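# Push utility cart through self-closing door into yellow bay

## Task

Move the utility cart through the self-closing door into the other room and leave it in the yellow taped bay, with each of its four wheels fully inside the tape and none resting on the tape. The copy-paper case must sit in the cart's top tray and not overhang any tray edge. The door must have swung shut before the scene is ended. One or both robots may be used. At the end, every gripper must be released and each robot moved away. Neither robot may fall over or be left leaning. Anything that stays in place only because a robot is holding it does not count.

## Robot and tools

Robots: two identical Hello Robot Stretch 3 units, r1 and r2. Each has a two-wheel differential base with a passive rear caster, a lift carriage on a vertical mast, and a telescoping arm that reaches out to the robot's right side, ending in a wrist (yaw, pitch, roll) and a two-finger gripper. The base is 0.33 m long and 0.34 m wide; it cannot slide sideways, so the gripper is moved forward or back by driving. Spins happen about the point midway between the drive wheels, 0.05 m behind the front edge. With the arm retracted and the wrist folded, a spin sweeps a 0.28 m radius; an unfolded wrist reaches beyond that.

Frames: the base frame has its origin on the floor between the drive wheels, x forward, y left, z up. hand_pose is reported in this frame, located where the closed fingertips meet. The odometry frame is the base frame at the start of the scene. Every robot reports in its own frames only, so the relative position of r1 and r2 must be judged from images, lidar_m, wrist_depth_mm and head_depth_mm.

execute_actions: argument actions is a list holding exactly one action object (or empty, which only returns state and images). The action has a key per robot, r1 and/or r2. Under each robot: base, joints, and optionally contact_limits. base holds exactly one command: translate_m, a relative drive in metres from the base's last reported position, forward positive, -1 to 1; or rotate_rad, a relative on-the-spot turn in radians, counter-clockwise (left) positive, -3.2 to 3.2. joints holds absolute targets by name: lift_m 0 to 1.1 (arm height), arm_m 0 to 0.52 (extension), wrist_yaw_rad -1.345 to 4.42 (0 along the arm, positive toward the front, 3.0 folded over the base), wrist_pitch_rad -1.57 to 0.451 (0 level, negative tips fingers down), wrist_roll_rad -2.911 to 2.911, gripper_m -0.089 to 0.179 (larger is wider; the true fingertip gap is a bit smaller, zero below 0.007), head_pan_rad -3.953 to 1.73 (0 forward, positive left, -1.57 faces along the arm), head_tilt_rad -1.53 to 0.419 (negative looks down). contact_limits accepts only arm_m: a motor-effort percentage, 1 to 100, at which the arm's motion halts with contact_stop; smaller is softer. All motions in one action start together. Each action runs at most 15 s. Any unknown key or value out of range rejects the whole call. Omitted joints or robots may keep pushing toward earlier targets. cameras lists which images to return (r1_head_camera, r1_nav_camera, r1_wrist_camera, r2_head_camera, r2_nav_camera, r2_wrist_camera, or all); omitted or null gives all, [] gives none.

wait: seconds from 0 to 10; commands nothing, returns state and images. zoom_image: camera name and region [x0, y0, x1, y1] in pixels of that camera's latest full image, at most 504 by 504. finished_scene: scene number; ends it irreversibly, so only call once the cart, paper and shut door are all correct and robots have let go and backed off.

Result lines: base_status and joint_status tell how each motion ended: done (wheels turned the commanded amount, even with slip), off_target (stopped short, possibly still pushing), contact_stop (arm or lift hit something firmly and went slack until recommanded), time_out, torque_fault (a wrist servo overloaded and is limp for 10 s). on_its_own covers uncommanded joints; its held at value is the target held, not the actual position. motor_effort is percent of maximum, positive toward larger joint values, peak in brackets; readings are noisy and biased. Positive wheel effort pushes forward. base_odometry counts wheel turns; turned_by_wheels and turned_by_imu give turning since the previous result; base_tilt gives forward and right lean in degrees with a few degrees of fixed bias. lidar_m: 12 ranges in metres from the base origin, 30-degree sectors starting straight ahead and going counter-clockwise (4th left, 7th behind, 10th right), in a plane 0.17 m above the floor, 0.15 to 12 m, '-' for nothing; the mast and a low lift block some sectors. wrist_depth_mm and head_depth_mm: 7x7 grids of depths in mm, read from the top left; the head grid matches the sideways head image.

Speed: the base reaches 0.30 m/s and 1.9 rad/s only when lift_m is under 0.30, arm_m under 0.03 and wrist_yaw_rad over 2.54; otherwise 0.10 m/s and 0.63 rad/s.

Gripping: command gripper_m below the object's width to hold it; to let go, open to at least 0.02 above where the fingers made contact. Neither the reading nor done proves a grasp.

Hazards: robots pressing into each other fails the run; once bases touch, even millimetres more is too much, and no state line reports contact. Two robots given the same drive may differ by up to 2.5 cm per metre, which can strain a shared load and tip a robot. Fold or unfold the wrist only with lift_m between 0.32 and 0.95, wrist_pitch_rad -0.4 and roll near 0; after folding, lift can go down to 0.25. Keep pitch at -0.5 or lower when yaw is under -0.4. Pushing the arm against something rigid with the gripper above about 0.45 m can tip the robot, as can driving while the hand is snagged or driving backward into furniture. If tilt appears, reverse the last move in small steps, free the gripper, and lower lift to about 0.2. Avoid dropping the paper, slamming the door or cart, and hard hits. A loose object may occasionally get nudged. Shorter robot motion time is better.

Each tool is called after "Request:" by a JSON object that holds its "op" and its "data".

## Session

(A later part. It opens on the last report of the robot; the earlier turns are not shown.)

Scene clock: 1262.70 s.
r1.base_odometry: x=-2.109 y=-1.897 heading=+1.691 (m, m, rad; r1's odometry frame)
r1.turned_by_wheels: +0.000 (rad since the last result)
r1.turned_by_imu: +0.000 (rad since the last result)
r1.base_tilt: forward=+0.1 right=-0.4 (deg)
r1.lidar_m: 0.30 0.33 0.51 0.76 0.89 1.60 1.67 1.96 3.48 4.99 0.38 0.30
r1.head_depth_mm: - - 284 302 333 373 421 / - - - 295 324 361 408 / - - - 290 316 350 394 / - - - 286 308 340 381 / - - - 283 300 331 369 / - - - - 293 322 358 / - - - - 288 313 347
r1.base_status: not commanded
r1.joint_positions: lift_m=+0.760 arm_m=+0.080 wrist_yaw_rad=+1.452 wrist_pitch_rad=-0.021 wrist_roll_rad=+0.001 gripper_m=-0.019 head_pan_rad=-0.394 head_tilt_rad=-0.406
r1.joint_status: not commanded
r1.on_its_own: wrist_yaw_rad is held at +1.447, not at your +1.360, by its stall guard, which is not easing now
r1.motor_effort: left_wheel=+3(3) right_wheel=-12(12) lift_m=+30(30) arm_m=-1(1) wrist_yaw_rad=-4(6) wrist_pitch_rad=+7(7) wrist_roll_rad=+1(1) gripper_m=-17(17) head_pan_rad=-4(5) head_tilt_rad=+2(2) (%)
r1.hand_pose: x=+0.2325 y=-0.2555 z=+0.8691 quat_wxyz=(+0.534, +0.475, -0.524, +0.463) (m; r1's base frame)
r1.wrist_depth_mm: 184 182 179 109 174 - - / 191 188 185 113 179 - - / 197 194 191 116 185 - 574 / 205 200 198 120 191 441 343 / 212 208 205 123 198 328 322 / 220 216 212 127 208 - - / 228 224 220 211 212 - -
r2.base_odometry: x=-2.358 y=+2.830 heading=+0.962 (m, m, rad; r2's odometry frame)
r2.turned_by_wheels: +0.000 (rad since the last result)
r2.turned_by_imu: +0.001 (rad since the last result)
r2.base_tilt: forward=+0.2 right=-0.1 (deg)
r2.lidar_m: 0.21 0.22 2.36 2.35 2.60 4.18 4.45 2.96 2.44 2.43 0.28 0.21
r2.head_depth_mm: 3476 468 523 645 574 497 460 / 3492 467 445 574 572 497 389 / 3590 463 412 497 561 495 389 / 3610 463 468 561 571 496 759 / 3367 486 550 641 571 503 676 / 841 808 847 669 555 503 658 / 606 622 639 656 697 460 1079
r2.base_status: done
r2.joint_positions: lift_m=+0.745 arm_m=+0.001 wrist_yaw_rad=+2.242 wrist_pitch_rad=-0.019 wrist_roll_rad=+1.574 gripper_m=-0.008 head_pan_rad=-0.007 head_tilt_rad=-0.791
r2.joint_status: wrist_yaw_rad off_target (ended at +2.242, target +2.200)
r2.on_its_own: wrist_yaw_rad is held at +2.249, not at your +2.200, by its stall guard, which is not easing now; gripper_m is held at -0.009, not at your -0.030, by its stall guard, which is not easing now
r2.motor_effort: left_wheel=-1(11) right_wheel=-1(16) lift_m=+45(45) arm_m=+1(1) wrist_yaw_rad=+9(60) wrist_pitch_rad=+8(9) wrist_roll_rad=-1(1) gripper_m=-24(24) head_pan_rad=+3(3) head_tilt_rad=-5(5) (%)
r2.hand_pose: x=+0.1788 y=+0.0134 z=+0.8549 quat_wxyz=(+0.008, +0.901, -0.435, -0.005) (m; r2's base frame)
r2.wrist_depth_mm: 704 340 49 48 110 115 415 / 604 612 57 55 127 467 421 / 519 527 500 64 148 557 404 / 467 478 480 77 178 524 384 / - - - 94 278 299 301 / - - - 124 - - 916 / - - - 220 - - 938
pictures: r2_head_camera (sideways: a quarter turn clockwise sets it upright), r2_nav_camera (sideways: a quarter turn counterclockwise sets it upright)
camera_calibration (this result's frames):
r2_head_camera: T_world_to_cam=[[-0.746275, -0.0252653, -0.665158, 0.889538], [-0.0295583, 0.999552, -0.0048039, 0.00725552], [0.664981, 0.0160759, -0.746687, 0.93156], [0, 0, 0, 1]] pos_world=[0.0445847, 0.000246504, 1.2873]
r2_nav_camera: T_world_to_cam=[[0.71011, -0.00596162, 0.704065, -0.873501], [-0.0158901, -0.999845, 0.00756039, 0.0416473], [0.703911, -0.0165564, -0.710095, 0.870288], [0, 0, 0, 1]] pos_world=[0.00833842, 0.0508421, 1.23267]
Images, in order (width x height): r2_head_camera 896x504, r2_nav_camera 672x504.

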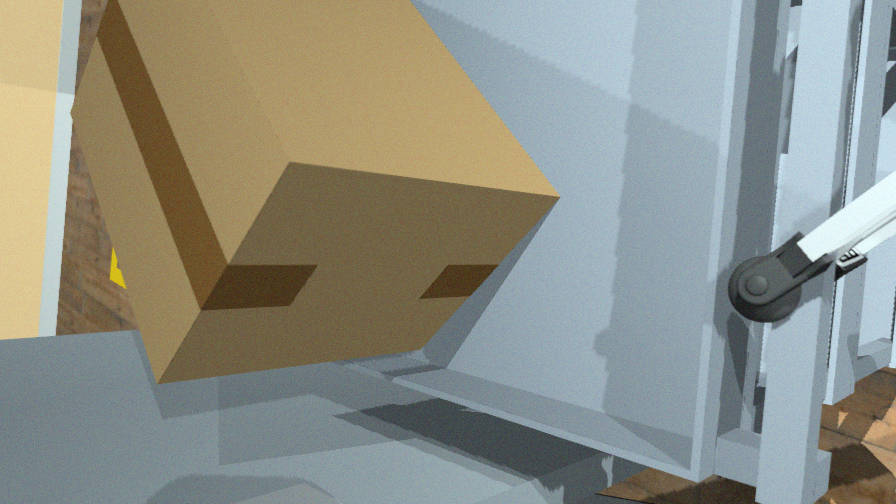

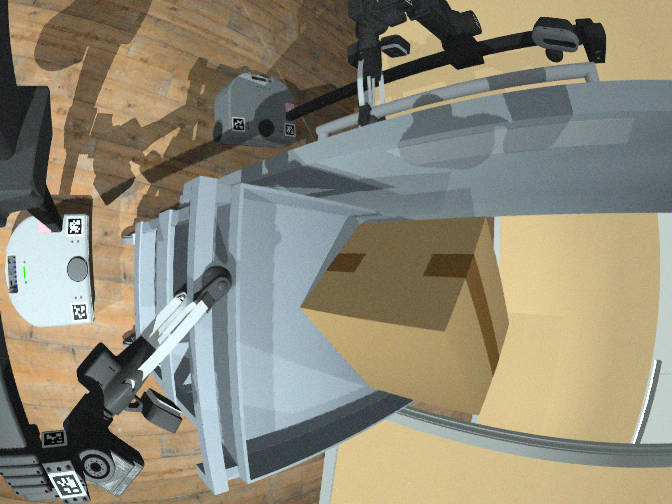

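Request:
{"op": "execute_actions", "data": {"actions": [{"r2":{"base":{"translate_m":0.1},"joints":{"wrist_yaw_rad":2.19}}}], "cameras": ["r2_head_camera","r2_nav_camera"]}}

Scene clock: 1265.10 s.
r1.base_odometry: x=-2.109 y=-1.897 heading=+1.691 (m, m, rad; r1's odometry frame)
r1.turned_by_wheels: +0.000 (rad since the last result)
r1.turned_by_imu: +0.000 (rad since the last result)
r1.base_tilt: forward=+0.0 right=-0.4 (deg)
r1.lidar_m: 0.30 0.33 0.52 0.76 0.89 1.60 1.67 1.96 3.49 4.98 0.38 0.30
r1.head_depth_mm: - - 284 302 334 373 422 / - - - 295 324 361 408 / - - - 290 316 350 394 / - - - 286 307 340 381 / - - - 283 300 330 369 / - - - - 293 322 357 / - - - - 288 313 347
r1.base_status: not commanded
r1.joint_positions: lift_m=+0.760 arm_m=+0.080 wrist_yaw_rad=+1.452 wrist_pitch_rad=-0.021 wrist_roll_rad=+0.001 gripper_m=-0.019 head_pan_rad=-0.394 head_tilt_rad=-0.406
r1.joint_status: not commanded
r1.on_its_own: wrist_yaw_rad is held at +1.447, not at your +1.360, by its stall guard, which is not easing now
r1.motor_effort: left_wheel=+3(3) right_wheel=-12(12) lift_m=+30(30) arm_m=-1(1) wrist_yaw_rad=-4(4) wrist_pitch_rad=+7(7) wrist_roll_rad=+1(1) gripper_m=-18(16) head_pan_rad=-4(4) head_tilt_rad=+3(3) (%)
r1.hand_pose: x=+0.2325 y=-0.2555 z=+0.8691 quat_wxyz=(+0.534, +0.475, -0.524, +0.463) (m; r1's base frame)
r1.wrist_depth_mm: 185 181 179 109 174 - - / 191 187 185 113 180 - - / 196 194 191 117 185 - 584 / 204 201 198 121 191 388 - / 211 208 205 123 197 320 - / 218 215 212 127 208 - - / 228 224 220 210 212 - -
r2.base_odometry: x=-2.301 y=+2.913 heading=+0.962 (m, m, rad; r2's odometry frame)
r2.turned_by_wheels: +0.000 (rad since the last result)
r2.turned_by_imu: -0.006 (rad since the last result)
r2.base_tilt: forward=+0.2 right=-0.1 (deg)
r2.lidar_m: 0.21 0.22 2.26 2.33 2.58 4.09 4.55 3.00 2.46 2.45 0.27 0.21
r2.head_depth_mm: 3447 472 527 648 573 497 453 / 3429 466 448 578 573 496 462 / 3538 466 410 495 561 495 389 / 3532 463 458 548 571 496 712 / 3543 483 536 640 570 500 527 / 849 762 834 655 558 494 658 / 608 621 637 655 629 449 420
r2.base_status: done
r2.joint_positions: lift_m=+0.745 arm_m=+0.001 wrist_yaw_rad=+2.264 wrist_pitch_rad=-0.019 wrist_roll_rad=+1.574 gripper_m=-0.008 head_pan_rad=-0.007 head_tilt_rad=-0.791
r2.joint_status: wrist_yaw_rad off_target (ended at +2.264, target +2.190)
r2.on_its_own: wrist_yaw_rad is held at +2.253, not at your +2.190, by its stall guard, which is not easing now; gripper_m is held at -0.009, not at your -0.030, by its stall guard, which is not easing now; wrist_yaw_rad is at rest, and its effort (-13) is outside its rest range (-12 to +12)
r2.motor_effort: left_wheel=+2(13) right_wheel=+3(11) lift_m=+45(45) arm_m=+1(2) wrist_yaw_rad=-13(62) wrist_pitch_rad=+8(8) wrist_roll_rad=-2(2) gripper_m=-24(24) head_pan_rad=+4(3) head_tilt_rad=-4(4) (%)
r2.hand_pose: x=+0.1753 y=+0.0178 z=+0.8550 quat_wxyz=(+0.008, +0.905, -0.425, -0.005) (m; r2's base frame)
r2.wrist_depth_mm: 683 355 48 47 107 113 420 / 584 597 55 53 125 459 425 / 505 508 487 62 147 532 406 / 438 447 437 74 178 473 378 / 403 413 411 93 278 294 301 / - - 705 124 - - 896 / - - - 231 - - 943
pictures: r2_head_camera (sideways: a quarter turn clockwise sets it upright), r2_nav_camera (sideways: a quarter turn counterclockwise sets it upright)
camera_calibration (this result's frames):
r2_head_camera: T_world_to_cam=[[-0.746387, -0.0252645, -0.665032, 0.889375], [-0.029559, 0.999552, -0.00479775, 0.00724752], [0.664855, 0.0160767, -0.746799, 0.931706], [0, 0, 0, 1]] pos_world=[0.0445822, 0.000246519, 1.2873]
r2_nav_camera: T_world_to_cam=[[0.710229, -0.00596247, 0.703945, -0.873345], [-0.0158888, -0.999845, 0.00756192, 0.0416453], [0.703791, -0.0165556, -0.710214, 0.870443], [0, 0, 0, 1]] pos_world=[0.00832674, 0.0508422, 1.23267]
Images, in order (width x height): r2_head_camera 896x504, r2_nav_camera 672x504.

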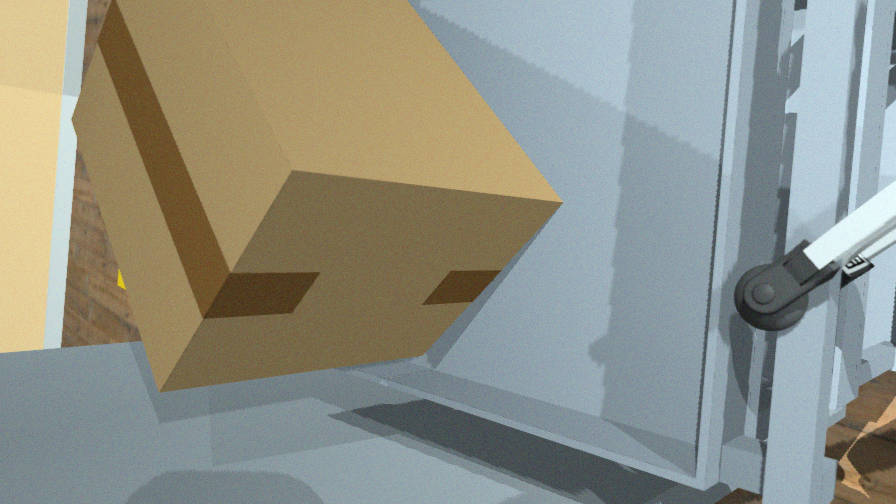

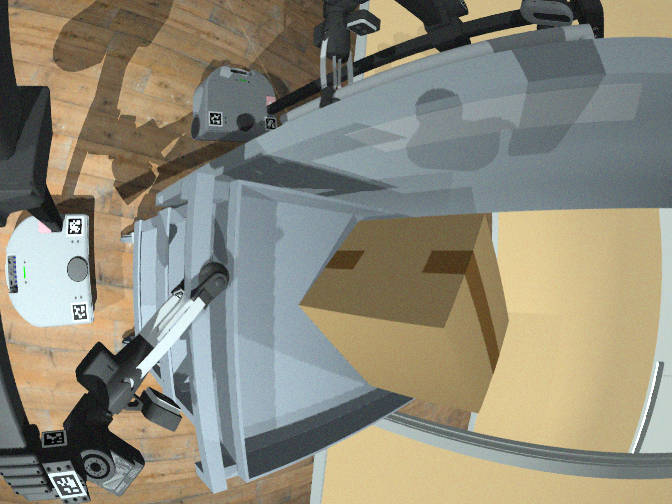

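Request:
{"op": "execute_actions", "data": {"actions": [{"r2":{"joints":{"gripper_m":0.1,"wrist_yaw_rad":2.2}}}], "cameras": []}}

Request:
{"op": "execute_actions", "data": {"actions": [{"r2":{"base":{"translate_m":-0.3}}}], "cameras": []}}

Request:
{"op": "execute_actions", "data": {"actions": [{"r2":{"base":{"rotate_rad":-1.245},"joints":{"wrist_roll_rad":0,"wrist_pitch_rad":-0.4,"lift_m":0.6}}}], "cameras": []}}

Request:
{"op": "execute_actions", "data": {"actions": [{"r2":{"base":{"translate_m":0.74},"joints":{"wrist_yaw_rad":3.0,"gripper_m":0.03}}}], "cameras": []}}

Request:
{"op": "execute_actions", "data": {"actions": [{"r2":{"base":{"rotate_rad":-2.08},"joints":{"lift_m":0.55,"head_pan_rad":-1.57,"head_tilt_rad":-0.7}}}], "cameras": ["r2_head_camera","r2_nav_camera"]}}

Scene clock: 1268.10 s.
r1.base_odometry: x=-2.109 y=-1.897 heading=+1.691 (m, m, rad; r1's odometry frame)
r1.turned_by_wheels: +0.000 (rad since the last result)
r1.turned_by_imu: +0.000 (rad since the last result)
r1.base_tilt: forward=+0.1 right=-0.3 (deg)
r1.lidar_m: 0.30 0.33 0.51 0.76 0.89 1.61 1.67 1.96 3.50 5.00 0.37 0.30
r1.head_depth_mm: - - 284 302 334 372 421 / - - - 295 324 361 407 / - - - 290 316 350 394 / - - - 286 307 340 381 / - - - 283 300 330 369 / - - - - 293 322 358 / - - - - 288 313 347
r1.base_status: not commanded
r1.joint_positions: lift_m=+0.760 arm_m=+0.080 wrist_yaw_rad=+1.452 wrist_pitch_rad=-0.021 wrist_roll_rad=+0.001 gripper_m=-0.019 head_pan_rad=-0.394 head_tilt_rad=-0.406
r1.joint_status: not commanded
r1.on_its_own: wrist_yaw_rad is held at +1.447, not at your +1.360, by its stall guard, which is not easing now
r1.motor_effort: left_wheel=+3(3) right_wheel=-12(12) lift_m=+30(30) arm_m=-1(1) wrist_yaw_rad=-4(5) wrist_pitch_rad=+7(7) wrist_roll_rad=+1(1) gripper_m=-17(17) head_pan_rad=-4(4) head_tilt_rad=+3(3) (%)
r1.hand_pose: x=+0.2325 y=-0.2555 z=+0.8691 quat_wxyz=(+0.534, +0.475, -0.524, +0.463) (m; r1's base frame)
r1.wrist_depth_mm: 184 182 179 109 173 - - / 191 188 185 113 179 - - / 198 194 191 117 185 626 583 / 204 201 198 121 192 389 - / 211 208 205 123 196 322 - / 219 216 213 127 209 - - / 229 224 219 211 213 - -
r2.base_odometry: x=-2.301 y=+2.913 heading=+0.962 (m, m, rad; r2's odometry frame)
r2.turned_by_wheels: +0.000 (rad since the last result)
r2.turned_by_imu: +0.001 (rad since the last result)
r2.base_tilt: forward=+0.2 right=-0.1 (deg)
r2.lidar_m: 0.21 0.22 2.26 2.33 2.58 4.11 4.54 2.99 2.46 2.44 0.28 0.21
r2.head_depth_mm: 3444 474 530 655 574 497 459 / 3444 466 450 580 574 496 390 / 3516 465 412 499 562 496 388 / 3566 462 461 551 570 505 388 / 3537 483 540 640 570 500 396 / 849 765 832 656 557 503 658 / 609 623 637 654 632 450 1074
r2.base_status: not commanded
r2.joint_positions: lift_m=+0.745 arm_m=+0.001 wrist_yaw_rad=+2.203 wrist_pitch_rad=-0.019 wrist_roll_rad=+1.574 gripper_m=+0.100 head_pan_rad=-0.007 head_tilt_rad=-0.791
r2.joint_status: all done
r2.motor_effort: left_wheel=+0(6) right_wheel=+0(5) lift_m=+45(45) arm_m=+1(1) wrist_yaw_rad=-5(57) wrist_pitch_rad=+8(8) wrist_roll_rad=-2(2) gripper_m=+0(96) head_pan_rad=+4(3) head_tilt_rad=-5(5) (%)
r2.hand_pose: x=+0.1849 y=+0.0054 z=+0.8549 quat_wxyz=(+0.008, +0.892, -0.452, -0.006) (m; r2's base frame)
r2.wrist_depth_mm: 312 293 47 47 105 110 421 / 656 612 53 52 121 131 420 / 553 557 63 60 140 489 421 / 481 485 464 70 166 514 392 / 417 426 415 86 200 450 356 / - 424 624 115 264 289 302 / - - - 173 - - 974
pictures: none
No camera images: the call's "cameras" was empty. Leave "cameras" out to get every camera's image.

Scene clock: 1272.43 s.
r1.base_odometry: x=-2.109 y=-1.897 heading=+1.691 (m, m, rad; r1's odometry frame)
r1.turned_by_wheels: +0.000 (rad since the last result)
r1.turned_by_imu: +0.000 (rad since the last result)
r1.base_tilt: forward=+0.0 right=-0.4 (deg)
r1.lidar_m: 0.30 0.33 0.52 0.76 0.89 1.60 1.67 1.96 3.49 1.08 0.38 0.30
r1.head_depth_mm: - - 284 302 333 373 422 / - - - 295 325 361 407 / - - - 290 316 350 394 / - - - 286 307 340 381 / - - - 283 300 331 369 / - - - - 293 322 358 / - - - - 288 313 348
r1.base_status: not commanded
r1.joint_positions: lift_m=+0.760 arm_m=+0.080 wrist_yaw_rad=+1.452 wrist_pitch_rad=-0.021 wrist_roll_rad=+0.001 gripper_m=-0.019 head_pan_rad=-0.394 head_tilt_rad=-0.406
r1.joint_status: not commanded
r1.on_its_own: wrist_yaw_rad is held at +1.447, not at your +1.360, by its stall guard, which is not easing now
r1.motor_effort: left_wheel=+3(3) right_wheel=-12(12) lift_m=+30(30) arm_m=-1(1) wrist_yaw_rad=-5(4) wrist_pitch_rad=+7(7) wrist_roll_rad=+1(1) gripper_m=-17(17) head_pan_rad=-4(4) head_tilt_rad=+3(3) (%)
r1.hand_pose: x=+0.2325 y=-0.2555 z=+0.8691 quat_wxyz=(+0.534, +0.475, -0.524, +0.463) (m; r1's base frame)
r1.wrist_depth_mm: 185 182 179 109 174 - - / 191 187 185 113 180 - - / 197 194 191 117 185 - - / 203 201 197 121 191 390 - / 211 208 204 123 197 321 - / 219 216 212 127 208 - - / 228 225 220 211 212 - -
r2.base_odometry: x=-2.472 y=+2.666 heading=+0.962 (m, m, rad; r2's odometry frame)
r2.turned_by_wheels: +0.000 (rad since the last result)
r2.turned_by_imu: +0.000 (rad since the last result)
r2.base_tilt: forward=+0.2 right=-0.1 (deg)
r2.lidar_m: 0.51 0.54 2.40 2.38 2.64 4.21 4.25 2.93 2.41 2.39 1.94 0.52
r2.head_depth_mm: 742 888 828 632 927 1263 1139 / 691 754 821 641 963 1185 1139 / 651 672 776 643 963 1209 1155 / 669 708 780 731 964 1182 1096 / 728 809 822 644 964 1213 1128 / 900 929 829 717 1127 1272 1132 / 641 655 719 1484 1439 1282 1130
r2.base_status: done
r2.joint_positions: lift_m=+0.745 arm_m=+0.001 wrist_yaw_rad=+2.203 wrist_pitch_rad=-0.019 wrist_roll_rad=+1.574 gripper_m=+0.100 head_pan_rad=-0.007 head_tilt_rad=-0.791
r2.joint_status: not commanded
r2.motor_effort: left_wheel=+0(5) right_wheel=+1(3) lift_m=+45(45) arm_m=+1(1) wrist_yaw_rad=-3(4) wrist_pitch_rad=+8(8) wrist_roll_rad=-1(1) gripper_m=+0(0) head_pan_rad=+3(3) head_tilt_rad=-5(4) (%)
r2.hand_pose: x=+0.1849 y=+0.0054 z=+0.8549 quat_wxyz=(+0.008, +0.892, -0.452, -0.006) (m; r2's base frame)
r2.wrist_depth_mm: 837 876 844 409 887 602 439 / 690 702 713 469 744 516 527 / 610 629 631 642 667 696 707 / - - - - - - 957 / - - - - - - 957 / - - - - - - 963 / - - - - - - 951
pictures: none
No camera images: the call's "cameras" was empty. Leave "cameras" out to get every camera's image.

Scene clock: 1275.40 s.
r1.base_odometry: x=-2.109 y=-1.897 heading=+1.691 (m, m, rad; r1's odometry frame)
r1.turned_by_wheels: +0.000 (rad since the last result)
r1.turned_by_imu: +0.000 (rad since the last result)
r1.base_tilt: forward=+0.1 right=-0.4 (deg)
r1.lidar_m: 0.30 0.33 0.52 0.76 0.89 1.60 1.67 1.96 3.49 5.01 0.38 0.31
r1.head_depth_mm: - - 284 302 334 373 421 / - - - 295 324 361 407 / - - - 290 316 350 394 / - - - 286 308 340 381 / - - - 283 300 331 369 / - - - - 293 322 358 / - - - - 288 313 347
r1.base_status: not commanded
r1.joint_positions: lift_m=+0.760 arm_m=+0.080 wrist_yaw_rad=+1.452 wrist_pitch_rad=-0.021 wrist_roll_rad=+0.001 gripper_m=-0.019 head_pan_rad=-0.394 head_tilt_rad=-0.406
r1.joint_status: not commanded
r1.on_its_own: wrist_yaw_rad is held at +1.447, not at your +1.360, by its stall guard, which is not easing now
r1.motor_effort: left_wheel=+3(3) right_wheel=-12(12) lift_m=+30(30) arm_m=-1(1) wrist_yaw_rad=-5(5) wrist_pitch_rad=+7(7) wrist_roll_rad=+1(1) gripper_m=-17(17) head_pan_rad=-5(4) head_tilt_rad=+2(3) (%)
r1.hand_pose: x=+0.2325 y=-0.2555 z=+0.8691 quat_wxyz=(+0.534, +0.475, -0.524, +0.463) (m; r1's base frame)
r1.wrist_depth_mm: 184 182 179 109 174 - - / 191 188 185 113 178 - - / 198 194 191 117 185 - - / 204 201 198 120 192 388 - / 211 208 205 123 197 320 - / 219 216 212 127 208 - - / 229 225 220 211 213 - -
r2.base_odometry: x=-2.472 y=+2.666 heading=-0.283 (m, m, rad; r2's odometry frame)
r2.turned_by_wheels: -1.245 (rad since the last result)
r2.turned_by_imu: -1.245 (rad since the last result)
r2.base_tilt: forward=+0.2 right=-0.1 (deg)
r2.lidar_m: 2.34 0.56 0.51 0.51 2.17 2.38 2.45 3.26 4.25 3.55 2.51 2.39
r2.head_depth_mm: 2043 2289 2146 1759 1483 1290 1141 / 2133 2399 2131 1746 1482 1288 1133 / 2253 2480 2146 1748 1485 1285 1152 / 2351 2600 2115 1745 1485 1286 1134 / 2401 2607 2116 1737 1469 1282 1136 / 2160 2365 2104 1744 1472 1280 1132 / 1917 2090 2109 1735 1467 1274 1129
r2.base_status: done
r2.joint_positions: lift_m=+0.601 arm_m=+0.001 wrist_yaw_rad=+2.203 wrist_pitch_rad=-0.414 wrist_roll_rad=+0.004 gripper_m=+0.100 head_pan_rad=-0.007 head_tilt_rad=-0.791
r2.joint_status: all done
r2.motor_effort: left_wheel=+2(8) right_wheel=-1(5) lift_m=+15(41) arm_m=+1(0) wrist_yaw_rad=-3(4) wrist_pitch_rad=+6(7) wrist_roll_rad=-2(2) gripper_m=+0(0) head_pan_rad=+3(3) head_tilt_rad=-5(5) (%)
r2.hand_pose: x=+0.1602 y=-0.0130 z=+0.6142 quat_wxyz=(+0.443, +0.684, -0.184, +0.550) (m; r2's base frame)
r2.wrist_depth_mm: - - - - - - - / 868 859 - - - - - / 486 531 - - - - - / 878 - - - - - - / 841 851 936 - - - - / 712 743 867 903 888 912 912 / 605 752 774 762 778 774 788
pictures: none
No camera images: the call's "cameras" was empty. Leave "cameras" out to get every camera's image.

Scene clock: 1284.10 s.
r1.base_odometry: x=-2.109 y=-1.897 heading=+1.691 (m, m, rad; r1's odometry frame)
r1.turned_by_wheels: +0.000 (rad since the last result)
r1.turned_by_imu: +0.001 (rad since the last result)
r1.base_tilt: forward=+0.1 right=-0.4 (deg)
r1.lidar_m: 0.30 0.33 0.52 0.76 0.90 1.60 1.67 1.96 3.49 4.99 0.38 0.30
r1.head_depth_mm: - - 284 303 334 372 421 / - - - 295 325 361 407 / - - - 290 316 350 393 / - - - 286 308 340 381 / - - - 283 300 331 369 / - - - - 293 322 358 / - - - - 288 313 347
r1.base_status: not commanded
r1.joint_positions: lift_m=+0.760 arm_m=+0.080 wrist_yaw_rad=+1.452 wrist_pitch_rad=-0.021 wrist_roll_rad=+0.001 gripper_m=-0.019 head_pan_rad=-0.394 head_tilt_rad=-0.406
r1.joint_status: not commanded
r1.on_its_own: wrist_yaw_rad is held at +1.447, not at your +1.360, by its stall guard, which is not easing now
r1.motor_effort: left_wheel=+3(3) right_wheel=-12(12) lift_m=+30(30) arm_m=-1(1) wrist_yaw_rad=-4(5) wrist_pitch_rad=+7(7) wrist_roll_rad=+1(0) gripper_m=-16(16) head_pan_rad=-5(4) head_tilt_rad=+3(3) (%)
r1.hand_pose: x=+0.2325 y=-0.2555 z=+0.8691 quat_wxyz=(+0.534, +0.475, -0.524, +0.463) (m; r1's base frame)
r1.wrist_depth_mm: 184 182 179 109 174 - - / 190 188 185 113 180 - - / 197 194 191 117 185 - - / 204 201 198 121 191 392 - / 210 208 205 123 197 318 - / 219 215 212 127 208 - - / 227 223 219 211 212 - -
r2.base_odometry: x=-1.762 y=+2.460 heading=-0.282 (m, m, rad; r2's odometry frame)
r2.turned_by_wheels: +0.000 (rad since the last result)
r2.turned_by_imu: +0.004 (rad since the last result)
r2.base_tilt: forward=+0.2 right=-0.1 (deg)
r2.lidar_m: 1.78 1.30 1.23 0.70 0.48 0.60 3.13 4.18 4.59 2.55 1.82 1.73
r2.head_depth_mm: 1478 1654 1874 1744 1481 1294 1138 / 1538 1740 1951 1758 1482 1289 1138 / 1623 1844 2034 1754 1479 1276 1139 / 1701 1947 2105 1744 1482 1281 1132 / 1801 2061 2115 1739 1476 1279 1135 / 1679 1851 2000 1746 1468 1280 1129 / 1481 1618 1771 1733 1467 1275 1132
r2.base_status: done
r2.joint_positions: lift_m=+0.601 arm_m=+0.001 wrist_yaw_rad=+2.997 wrist_pitch_rad=-0.414 wrist_roll_rad=+0.004 gripper_m=+0.030 head_pan_rad=-0.007 head_tilt_rad=-0.791
r2.joint_status: all done
r2.motor_effort: left_wheel=+1(7) right_wheel=-1(4) lift_m=+15(15) arm_m=+1(1) wrist_yaw_rad=+3(5) wrist_pitch_rad=+6(6) wrist_roll_rad=-2(2) gripper_m=-1(97) head_pan_rad=+1(2) head_tilt_rad=-4(5) (%)
r2.hand_pose: x=+0.0112 y=+0.0768 z=+0.6142 quat_wxyz=(+0.196, +0.702, +0.095, +0.679) (m; r2's base frame)
r2.wrist_depth_mm: 873 - - - - - 994 / 798 - - - - - - / 478 - - - - - - / 462 - - - - - - / 815 829 - - - - - / 683 670 - 893 912 900 900 / 729 634 775 781 789 783 785
pictures: none
No camera images: the call's "cameras" was empty. Leave "cameras" out to get every camera's image.

Scene clock: 1288.33 s.
r1.base_odometry: x=-2.109 y=-1.897 heading=+1.691 (m, m, rad; r1's odometry frame)
r1.turned_by_wheels: +0.000 (rad since the last result)
r1.turned_by_imu: +0.000 (rad since the last result)
r1.base_tilt: forward=+0.1 right=-0.4 (deg)
r1.lidar_m: 0.30 0.33 0.52 0.76 0.89 1.60 1.67 1.96 3.50 5.02 0.37 0.30
r1.head_depth_mm: - - 284 302 333 373 421 / - - - 295 325 361 407 / - - - 290 316 350 393 / - - - 286 308 340 381 / - - - 283 300 330 369 / - - - - 293 322 358 / - - - - 288 313 347
r1.base_status: not commanded
r1.joint_positions: lift_m=+0.760 arm_m=+0.080 wrist_yaw_rad=+1.452 wrist_pitch_rad=-0.021 wrist_roll_rad=+0.001 gripper_m=-0.019 head_pan_rad=-0.394 head_tilt_rad=-0.406
r1.joint_status: not commanded
r1.on_its_own: wrist_yaw_rad is held at +1.447, not at your +1.360, by its stall guard, which is not easing now
r1.motor_effort: left_wheel=+3(3) right_wheel=-12(12) lift_m=+30(30) arm_m=-1(1) wrist_yaw_rad=-5(5) wrist_pitch_rad=+7(7) wrist_roll_rad=+0(0) gripper_m=-17(17) head_pan_rad=-4(5) head_tilt_rad=+3(3) (%)
r1.hand_pose: x=+0.2325 y=-0.2555 z=+0.8691 quat_wxyz=(+0.534, +0.475, -0.524, +0.463) (m; r1's base frame)
r1.wrist_depth_mm: 184 182 180 109 174 - - / 191 187 185 113 179 - - / 197 194 191 117 185 - - / 204 202 198 121 191 391 - / 211 208 204 123 197 318 - / 219 216 213 127 208 - - / 228 224 220 211 212 - -
r2.base_odometry: x=-1.762 y=+2.460 heading=-2.362 (m, m, rad; r2's odometry frame)
r2.turned_by_wheels: -2.080 (rad since the last result)
r2.turned_by_imu: -2.080 (rad since the last result)
r2.base_tilt: forward=+0.1 right=-0.1 (deg)
r2.lidar_m: 4.60 2.58 1.82 1.73 1.77 1.30 1.23 0.70 0.48 0.58 3.13 4.14
r2.head_depth_mm: 836 952 933 747 935 915 1128 / 1094 976 922 684 717 880 1124 / 2570 2899 881 1129 1298 1257 1141 / 2615 2833 2410 1917 1581 1343 1161 / 2592 2856 2424 1904 1570 1334 1164 / 2578 2866 2403 1888 1567 1341 1164 / 2576 2836 2399 1881 1560 1335 1164
r2.base_status: done
r2.joint_positions: lift_m=+0.551 arm_m=+0.001 wrist_yaw_rad=+2.997 wrist_pitch_rad=-0.414 wrist_roll_rad=+0.004 gripper_m=+0.030 head_pan_rad=-1.563 head_tilt_rad=-0.705
r2.joint_status: all done
r2.motor_effort: left_wheel=+1(6) right_wheel=-2(5) lift_m=+15(16) arm_m=+0(1) wrist_yaw_rad=+3(4) wrist_pitch_rad=+6(6) wrist_roll_rad=-1(2) gripper_m=-1(1) head_pan_rad=-4(43) head_tilt_rad=+2(12) (%)
r2.hand_pose: x=+0.0111 y=+0.0767 z=+0.5641 quat_wxyz=(+0.196, +0.702, +0.095, +0.679) (m; r2's base frame)
r2.wrist_depth_mm: - - - - - - - / - - - - - - - / - - - - - - - / - - - - - - - / - 971 - - - - - / 837 835 - 838 850 852 848 / 718 722 733 718 729 733 735
pictures: r2_head_camera (sideways: a quarter turn clockwise sets it upright), r2_nav_camera (sideways: a quarter turn counterclockwise sets it upright)
camera_calibration (this result's frames):
r2_head_camera: T_world_to_cam=[[-0.0356947, 0.686222, -0.726516, 0.965162], [0.999018, 0.0436018, -0.00789951, 0.00501203], [0.0262566, -0.726084, -0.687104, 0.857966], [0, 0, 0, 1]] pos_world=[0.0069168, -0.0395785, 1.29076]
r2_nav_camera: T_world_to_cam=[[0.00391847, -0.647322, 0.762207, -0.944968], [-0.999975, 0.00190668, 0.00676012, 0.0486913], [-0.00582925, -0.762214, -0.647298, 0.792938], [0, 0, 0, 1]] pos_world=[0.0570151, -0.0074024, 1.2332]
Images, in order (width x height): r2_head_camera 896x504, r2_nav_camera 672x504.

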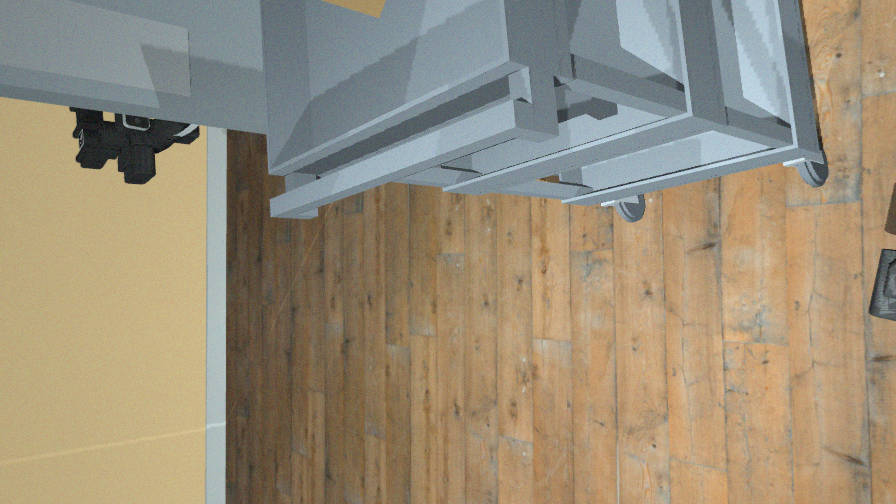

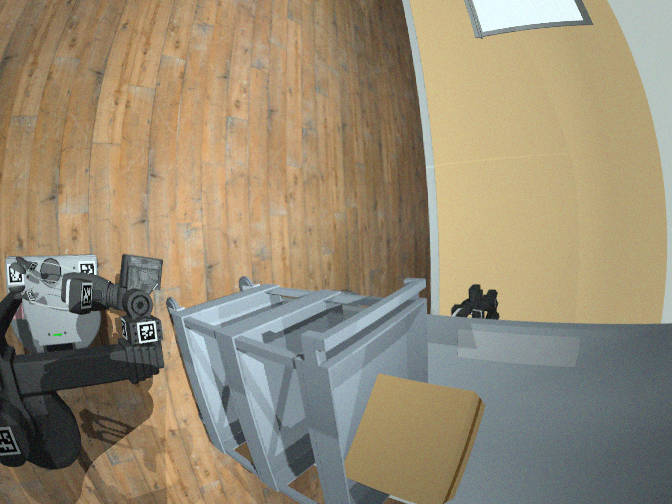

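Request:
{"op": "execute_actions", "data": {"actions": [{"r2":{"base":{"translate_m":-0.55}}}], "cameras": []}}

Request:
{"op": "execute_actions", "data": {"actions": [{"r2":{"joints":{"wrist_yaw_rad":0.0,"gripper_m":0.1}}}], "cameras": ["r2_head_camera","r2_wrist_camera"]}}

Scene clock: 1295.30 s.
r1.base_odometry: x=-2.109 y=-1.897 heading=+1.691 (m, m, rad; r1's odometry frame)
r1.turned_by_wheels: +0.000 (rad since the last result)
r1.turned_by_imu: +0.001 (rad since the last result)
r1.base_tilt: forward=+0.1 right=-0.4 (deg)
r1.lidar_m: 0.30 0.33 0.52 0.76 0.89 1.60 1.67 1.96 3.48 5.00 0.38 0.30
r1.head_depth_mm: - - 284 302 334 372 421 / - - - 295 325 361 407 / - - - 290 316 350 394 / - - - 286 307 340 381 / - - - 283 300 330 369 / - - - - 293 322 358 / - - - - 288 313 347
r1.base_status: not commanded
r1.joint_positions: lift_m=+0.760 arm_m=+0.080 wrist_yaw_rad=+1.452 wrist_pitch_rad=-0.021 wrist_roll_rad=+0.001 gripper_m=-0.019 head_pan_rad=-0.394 head_tilt_rad=-0.406
r1.joint_status: not commanded
r1.on_its_own: wrist_yaw_rad is held at +1.447, not at your +1.360, by its stall guard, which is not easing now
r1.motor_effort: left_wheel=+3(3) right_wheel=-13(12) lift_m=+30(30) arm_m=-1(1) wrist_yaw_rad=-5(5) wrist_pitch_rad=+7(7) wrist_roll_rad=+1(1) gripper_m=-17(17) head_pan_rad=-3(3) head_tilt_rad=+2(1) (%)
r1.hand_pose: x=+0.2325 y=-0.2555 z=+0.8691 quat_wxyz=(+0.534, +0.475, -0.524, +0.463) (m; r1's base frame)
r1.wrist_depth_mm: 185 182 180 109 174 - - / 191 188 186 113 180 - - / 197 194 190 117 185 - - / 204 202 198 121 191 391 - / 211 208 205 123 197 320 - / 220 216 213 127 208 - - / 228 225 220 211 213 - -
r2.base_odometry: x=-1.370 y=+2.847 heading=-2.362 (m, m, rad; r2's odometry frame)
r2.turned_by_wheels: +0.000 (rad since the last result)
r2.turned_by_imu: +0.000 (rad since the last result)
r2.base_tilt: forward=+0.1 right=-0.1 (deg)
r2.lidar_m: 5.13 2.54 1.80 1.70 1.02 0.72 0.68 0.68 0.55 0.50 0.50 4.19
r2.head_depth_mm: 933 1054 1218 1374 1578 1345 1168 / 917 1022 924 699 957 1289 1168 / 904 644 719 687 1002 1136 1166 / 879 574 612 670 1002 1135 1163 / 856 602 646 697 973 1112 1144 / 849 636 719 736 974 1109 1120 / 848 675 836 734 948 906 1122
r2.base_status: done
r2.joint_positions: lift_m=+0.551 arm_m=+0.001 wrist_yaw_rad=+2.997 wrist_pitch_rad=-0.414 wrist_roll_rad=+0.004 gripper_m=+0.030 head_pan_rad=-1.563 head_tilt_rad=-0.705
r2.joint_status: not commanded
r2.motor_effort: left_wheel=+2(4) right_wheel=-1(5) lift_m=+15(15) arm_m=+1(2) wrist_yaw_rad=+3(3) wrist_pitch_rad=+6(6) wrist_roll_rad=-2(1) gripper_m=-1(1) head_pan_rad=-3(5) head_tilt_rad=+2(2) (%)
r2.hand_pose: x=+0.0111 y=+0.0767 z=+0.5641 quat_wxyz=(+0.196, +0.702, +0.095, +0.679) (m; r2's base frame)
r2.wrist_depth_mm: - - - - - - - / - - - - - - - / - - - - - - - / - - - - - - - / 941 976 - 980 - - - / 847 831 - 842 835 854 842 / 720 712 730 720 721 726 727
pictures: none
No camera images: the call's "cameras" was empty. Leave "cameras" out to get every camera's image.

Scene clock: 1297.80 s.
r1.base_odometry: x=-2.109 y=-1.897 heading=+1.691 (m, m, rad; r1's odometry frame)
r1.turned_by_wheels: +0.000 (rad since the last result)
r1.turned_by_imu: +0.000 (rad since the last result)
r1.base_tilt: forward=+0.1 right=-0.4 (deg)
r1.lidar_m: 0.30 0.33 0.52 0.76 0.89 1.60 1.67 1.96 3.49 5.00 0.37 0.30
r1.head_depth_mm: - - 284 302 334 373 421 / - - - 295 324 361 407 / - - - 290 316 350 394 / - - - 286 307 340 381 / - - - 283 300 331 369 / - - - - 293 322 357 / - - - - 289 313 347
r1.base_status: not commanded
r1.joint_positions: lift_m=+0.760 arm_m=+0.080 wrist_yaw_rad=+1.452 wrist_pitch_rad=-0.021 wrist_roll_rad=+0.001 gripper_m=-0.019 head_pan_rad=-0.394 head_tilt_rad=-0.406
r1.joint_status: not commanded
r1.on_its_own: wrist_yaw_rad is held at +1.447, not at your +1.360, by its stall guard, which is not easing now
r1.motor_effort: left_wheel=+3(3) right_wheel=-12(12) lift_m=+30(30) arm_m=-1(1) wrist_yaw_rad=-5(5) wrist_pitch_rad=+7(7) wrist_roll_rad=+0(1) gripper_m=-17(16) head_pan_rad=-4(4) head_tilt_rad=+2(2) (%)
r1.hand_pose: x=+0.2325 y=-0.2555 z=+0.8691 quat_wxyz=(+0.534, +0.475, -0.524, +0.463) (m; r1's base frame)
r1.wrist_depth_mm: 184 182 179 109 174 - - / 191 188 185 113 179 - - / 197 194 191 117 186 - - / 204 201 197 121 191 389 - / 211 209 204 123 197 320 - / 219 216 212 127 208 - - / 227 224 219 211 212 - -
r2.base_odometry: x=-1.370 y=+2.847 heading=-2.362 (m, m, rad; r2's odometry frame)
r2.turned_by_wheels: +0.000 (rad since the last result)
r2.turned_by_imu: +0.001 (rad since the last result)
r2.base_tilt: forward=+0.2 right=-0.1 (deg)
r2.lidar_m: 5.15 2.55 1.79 1.70 1.02 0.72 0.68 0.68 0.55 0.50 0.51 4.16
r2.head_depth_mm: 933 1056 1220 1369 1580 1348 1166 / 918 1025 926 698 955 1284 1167 / 902 645 718 690 1001 1146 1169 / 877 575 610 669 1000 1136 1206 / 854 602 647 697 977 1106 1145 / 846 636 716 738 972 1108 1120 / 850 677 836 734 949 906 1116
r2.base_status: not commanded
r2.joint_positions: lift_m=+0.551 arm_m=+0.001 wrist_yaw_rad=+0.003 wrist_pitch_rad=-0.414 wrist_roll_rad=+0.003 gripper_m=+0.100 head_pan_rad=-1.563 head_tilt_rad=-0.705
r2.joint_status: all done
r2.motor_effort: left_wheel=+2(2) right_wheel=-1(1) lift_m=+16(15) arm_m=+1(1) wrist_yaw_rad=-5(4) wrist_pitch_rad=+6(6) wrist_roll_rad=-1(1) gripper_m=+0(95) head_pan_rad=-3(2) head_tilt_rad=+2(2) (%)
r2.hand_pose: x=-0.0208 y=-0.3706 z=+0.5641 quat_wxyz=(+0.691, +0.147, -0.692, -0.145) (m; r2's base frame)
r2.wrist_depth_mm: - 671 701 737 804 814 - / 598 641 661 680 612 935 - / 494 490 498 494 410 - - / 271 282 295 320 342 - - / 289 304 329 731 649 - - / 643 674 655 646 650 828 846 / 552 556 561 568 582 731 744
pictures: r2_head_camera (sideways: a quarter turn clockwise sets it upright), r2_wrist_camera
camera_calibration (this result's frames):
r2_head_camera: T_world_to_cam=[[-0.0356947, 0.686222, -0.726516, 0.965162], [0.999018, 0.0436018, -0.0078995, 0.00501202], [0.0262566, -0.726084, -0.687104, 0.857966], [0, 0, 0, 1]] pos_world=[0.0069168, -0.0395785, 1.29076]
r2_wrist_camera: T_world_to_cam=[[-0.998815, 0.0397782, 0.0280538, -0.0320766], [-0.00198813, 0.542522, -0.840039, 0.712307], [-0.048635, -0.839099, -0.5418, 0.160669], [0, 0, 0, 1]] pos_world=[-0.0228083, -0.250349, 0.686316]
Images, in order (width x height): r2_head_camera 896x504, r2_wrist_camera 644x364.

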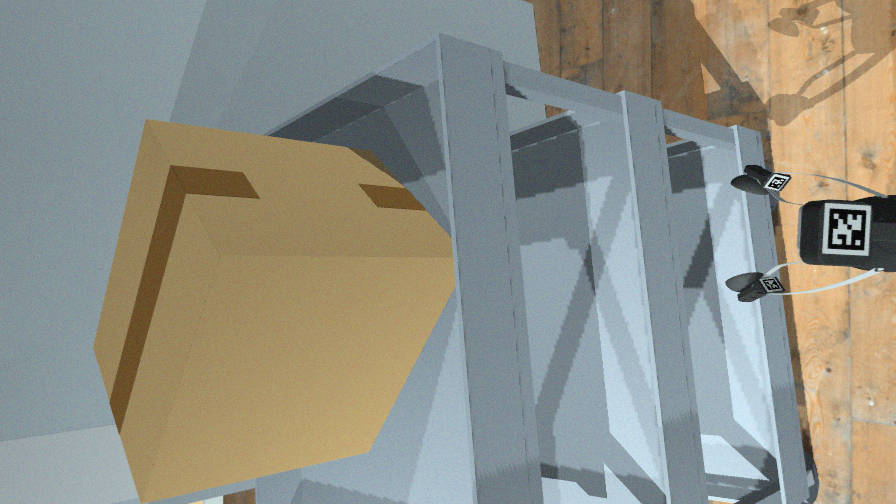

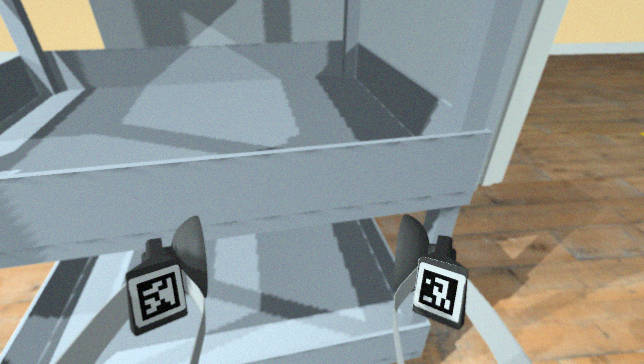

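Request:
{"op": "execute_actions", "data": {"actions": [{"r2":{"base":{"translate_m":-0.165},"joints":{"wrist_pitch_rad":0.0}}}], "cameras": ["r2_head_camera","r2_wrist_camera"]}}

Scene clock: 1300.80 s.
r1.base_odometry: x=-2.109 y=-1.897 heading=+1.691 (m, m, rad; r1's odometry frame)
r1.turned_by_wheels: +0.000 (rad since the last result)
r1.turned_by_imu: +0.000 (rad since the last result)
r1.base_tilt: forward=+0.1 right=-0.3 (deg)
r1.lidar_m: 0.30 0.33 0.52 0.76 0.89 1.60 1.67 1.95 3.50 4.98 0.38 0.30
r1.head_depth_mm: - - 284 302 334 373 421 / - - - 294 324 361 408 / - - - 290 316 350 394 / - - - 286 307 340 381 / - - - 283 300 331 369 / - - - - 293 322 357 / - - - - 289 313 347
r1.base_status: not commanded
r1.joint_positions: lift_m=+0.760 arm_m=+0.080 wrist_yaw_rad=+1.452 wrist_pitch_rad=-0.021 wrist_roll_rad=+0.001 gripper_m=-0.019 head_pan_rad=-0.394 head_tilt_rad=-0.406
r1.joint_status: not commanded
r1.on_its_own: wrist_yaw_rad is held at +1.447, not at your +1.360, by its stall guard, which is not easing now
r1.motor_effort: left_wheel=+3(3) right_wheel=-12(13) lift_m=+30(30) arm_m=-1(1) wrist_yaw_rad=-5(5) wrist_pitch_rad=+7(7) wrist_roll_rad=+1(0) gripper_m=-17(16) head_pan_rad=-3(4) head_tilt_rad=+2(3) (%)
r1.hand_pose: x=+0.2325 y=-0.2555 z=+0.8691 quat_wxyz=(+0.534, +0.475, -0.524, +0.463) (m; r1's base frame)
r1.wrist_depth_mm: 184 182 179 109 174 - - / 191 188 185 113 180 - - / 196 194 191 117 185 - - / 204 201 198 121 192 389 - / 211 208 205 123 198 318 - / 219 217 213 127 208 - - / 227 224 220 212 213 - -
r2.base_odometry: x=-1.253 y=+2.963 heading=-2.362 (m, m, rad; r2's odometry frame)
r2.turned_by_wheels: +0.000 (rad since the last result)
r2.turned_by_imu: +0.000 (rad since the last result)
r2.base_tilt: forward=+0.1 right=-0.1 (deg)
r2.lidar_m: 5.30 2.53 1.79 1.69 0.77 0.54 0.51 0.51 1.19 0.53 0.53 0.65
r2.head_depth_mm: 962 1089 1257 1514 1576 1344 1170 / 945 1068 1227 1450 1572 1344 1165 / 931 1047 1208 1395 1564 1334 1167 / 916 1025 904 721 952 1142 1208 / 904 664 734 692 999 1135 1161 / 877 600 644 674 1000 1133 1135 / 853 571 625 685 970 1109 1137
r2.base_status: done
r2.joint_positions: lift_m=+0.551 arm_m=+0.001 wrist_yaw_rad=+0.003 wrist_pitch_rad=-0.026 wrist_roll_rad=+0.003 gripper_m=+0.100 head_pan_rad=-1.563 head_tilt_rad=-0.705
r2.joint_status: all done
r2.motor_effort: left_wheel=+2(2) right_wheel=-1(5) lift_m=+15(15) arm_m=+1(1) wrist_yaw_rad=-4(4) wrist_pitch_rad=+11(11) wrist_roll_rad=-1(1) gripper_m=+1(0) head_pan_rad=-3(4) head_tilt_rad=+2(1) (%)
r2.hand_pose: x=-0.0207 y=-0.4013 z=+0.6586 quat_wxyz=(+0.706, +0.010, -0.708, -0.008) (m; r2's base frame)
r2.wrist_depth_mm: 239 250 262 277 855 - - / 457 467 472 812 922 - - / 725 757 796 844 923 - - / 744 764 804 870 952 - - / 654 691 711 913 978 - - / 505 538 499 927 988 - - / 284 299 316 336 - - -
pictures: r2_head_camera (sideways: a quarter turn clockwise sets it upright), r2_wrist_camera
camera_calibration (this result's frames):
r2_head_camera: T_world_to_cam=[[-0.0356944, 0.686222, -0.726516, 0.965162], [0.999018, 0.0436015, -0.0078995, 0.00501203], [0.0262563, -0.726084, -0.687104, 0.857966], [0, 0, 0, 1]] pos_world=[0.00691678, -0.0395785, 1.29076]
r2_wrist_camera: T_world_to_cam=[[-0.998837, 0.0472305, 0.00973476, -0.0183619], [-0.000879341, 0.183996, -0.982927, 0.758576], [-0.0482153, -0.981792, -0.183741, -0.106962], [0, 0, 0, 1]] pos_world=[-0.0228307, -0.243723, 0.72615]
Images, in order (width x height): r2_head_camera 896x504, r2_wrist_camera 644x364.

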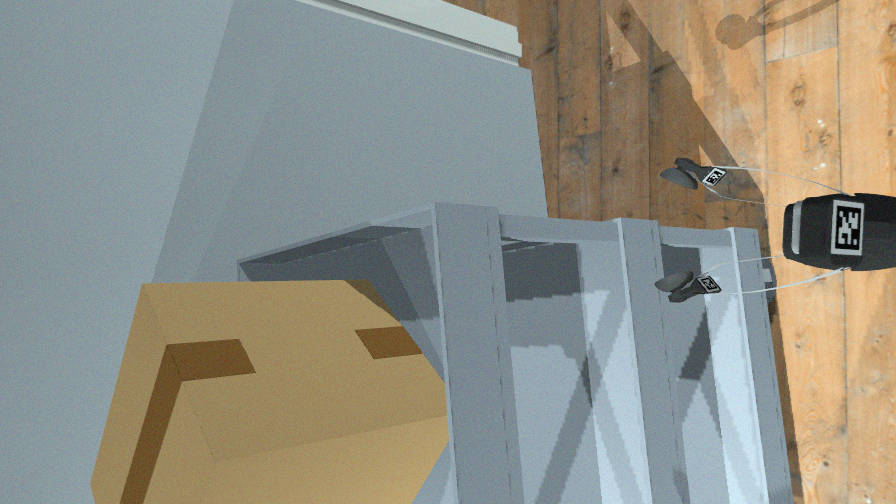

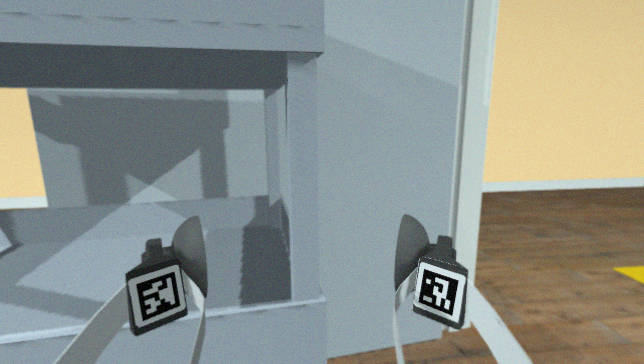

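Request:
{"op": "execute_actions", "data": {"actions": [{"r2":{"joints":{"arm_m":0.18},"contact_limits":{"arm_m":30}}}], "cameras": ["r2_head_camera","r2_wrist_camera"]}}

Scene clock: 1303.50 s.
r1.base_odometry: x=-2.109 y=-1.897 heading=+1.691 (m, m, rad; r1's odometry frame)
r1.turned_by_wheels: +0.000 (rad since the last result)
r1.turned_by_imu: +0.000 (rad since the last result)
r1.base_tilt: forward=+0.1 right=-0.4 (deg)
r1.lidar_m: 0.30 0.33 0.51 0.76 0.89 1.60 1.67 1.96 3.48 5.01 0.38 0.31
r1.head_depth_mm: - - 284 303 334 372 421 / - - - 295 325 361 407 / - - - 290 316 350 393 / - - - 286 307 340 380 / - - - 283 300 331 370 / - - - - 293 322 358 / - - - - 288 313 347
r1.base_status: not commanded
r1.joint_positions: lift_m=+0.760 arm_m=+0.080 wrist_yaw_rad=+1.452 wrist_pitch_rad=-0.021 wrist_roll_rad=+0.001 gripper_m=-0.019 head_pan_rad=-0.394 head_tilt_rad=-0.406
r1.joint_status: not commanded
r1.on_its_own: wrist_yaw_rad is held at +1.447, not at your +1.360, by its stall guard, which is not easing now
r1.motor_effort: left_wheel=+3(3) right_wheel=-12(12) lift_m=+30(30) arm_m=-1(1) wrist_yaw_rad=-4(4) wrist_pitch_rad=+7(7) wrist_roll_rad=+0(1) gripper_m=-16(16) head_pan_rad=-3(4) head_tilt_rad=+2(3) (%)
r1.hand_pose: x=+0.2325 y=-0.2555 z=+0.8691 quat_wxyz=(+0.534, +0.475, -0.524, +0.463) (m; r1's base frame)
r1.wrist_depth_mm: 185 182 179 109 174 - - / 190 189 185 113 180 - - / 197 194 191 116 185 - - / 204 201 198 121 191 387 - / 211 208 204 123 198 321 - / 220 216 212 127 207 - - / 228 224 220 211 212 - -
r2.base_odometry: x=-1.253 y=+2.963 heading=-2.362 (m, m, rad; r2's odometry frame)
r2.turned_by_wheels: +0.000 (rad since the last result)
r2.turned_by_imu: +0.001 (rad since the last result)
r2.base_tilt: forward=+0.1 right=-0.1 (deg)
r2.lidar_m: 5.32 2.54 1.78 1.69 0.77 0.54 0.51 0.52 1.19 0.53 0.53 0.65
r2.head_depth_mm: 961 1088 1261 1516 1572 1344 1171 / 948 1065 1235 1453 1569 1371 - / 930 1049 1211 1394 1568 - 1143 / 915 1026 907 721 954 1159 1163 / 903 665 735 692 999 1131 1161 / 876 600 644 673 998 1131 1136 / 849 572 623 686 971 1106 1137
r2.base_status: not commanded
r2.joint_positions: lift_m=+0.551 arm_m=+0.180 wrist_yaw_rad=+0.002 wrist_pitch_rad=-0.025 wrist_roll_rad=+0.003 gripper_m=+0.100 head_pan_rad=-1.563 head_tilt_rad=-0.705
r2.joint_status: all done
r2.motor_effort: left_wheel=+2(2) right_wheel=-1(1) lift_m=+14(15) arm_m=+4(3) wrist_yaw_rad=-3(3) wrist_pitch_rad=+11(11) wrist_roll_rad=-1(1) gripper_m=-1(0) head_pan_rad=-4(4) head_tilt_rad=+2(2) (%)
r2.contact_limits: arm_m 30 (drawing in: default 14, maximum 24; extending or still: default 22, maximum 35)
r2.hand_pose: x=-0.0210 y=-0.5802 z=+0.6588 quat_wxyz=(+0.706, +0.010, -0.708, -0.009) (m; r2's base frame)
r2.wrist_depth_mm: 195 196 197 115 683 765 - / 463 468 477 118 701 779 - / 567 602 626 121 725 827 - / 579 613 635 126 737 847 - / 552 561 574 130 760 886 - / 510 530 494 133 778 - - / 386 365 384 138 821 - -
pictures: r2_head_camera (sideways: a quarter turn clockwise sets it upright), r2_wrist_camera
camera_calibration (this result's frames):
r2_head_camera: T_world_to_cam=[[-0.0356926, 0.686214, -0.726523, 0.965171], [0.999018, 0.0435987, -0.00789989, 0.00501253], [0.0262545, -0.726092, -0.687096, 0.857956], [0, 0, 0, 1]] pos_world=[0.00691668, -0.0395786, 1.29076]
r2_wrist_camera: T_world_to_cam=[[-0.99879, 0.048206, 0.0096926, -0.00956815], [-0.000699531, 0.183171, -0.983081, 0.791325], [-0.0491658, -0.981898, -0.182915, -0.283177], [0, 0, 0, 1]] pos_world=[-0.0229256, -0.422537, 0.726232]
Images, in order (width x height): r2_head_camera 896x504, r2_wrist_camera 644x364.

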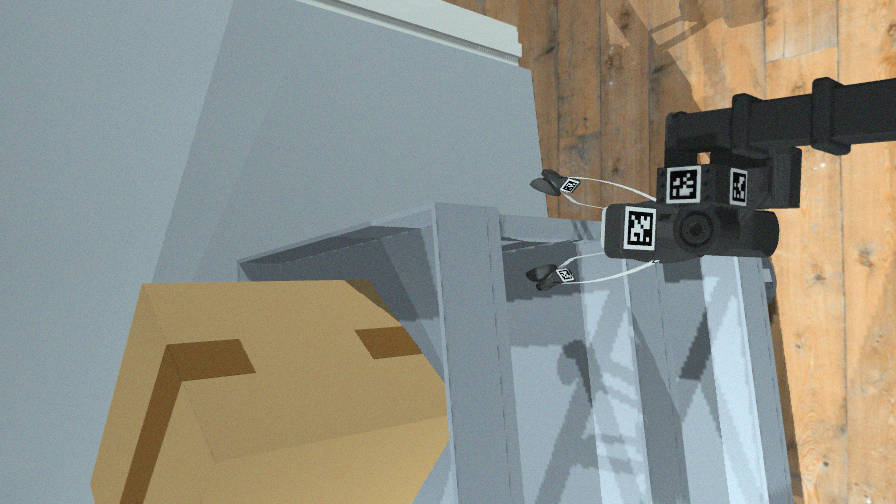

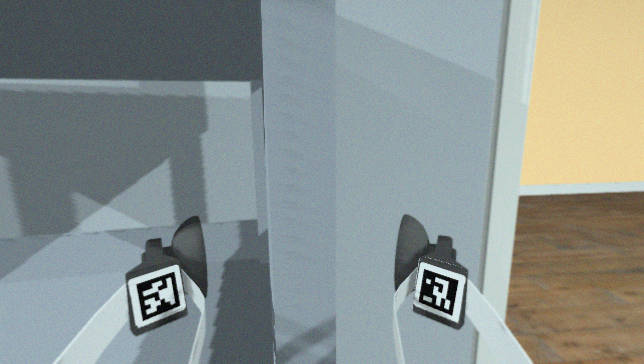

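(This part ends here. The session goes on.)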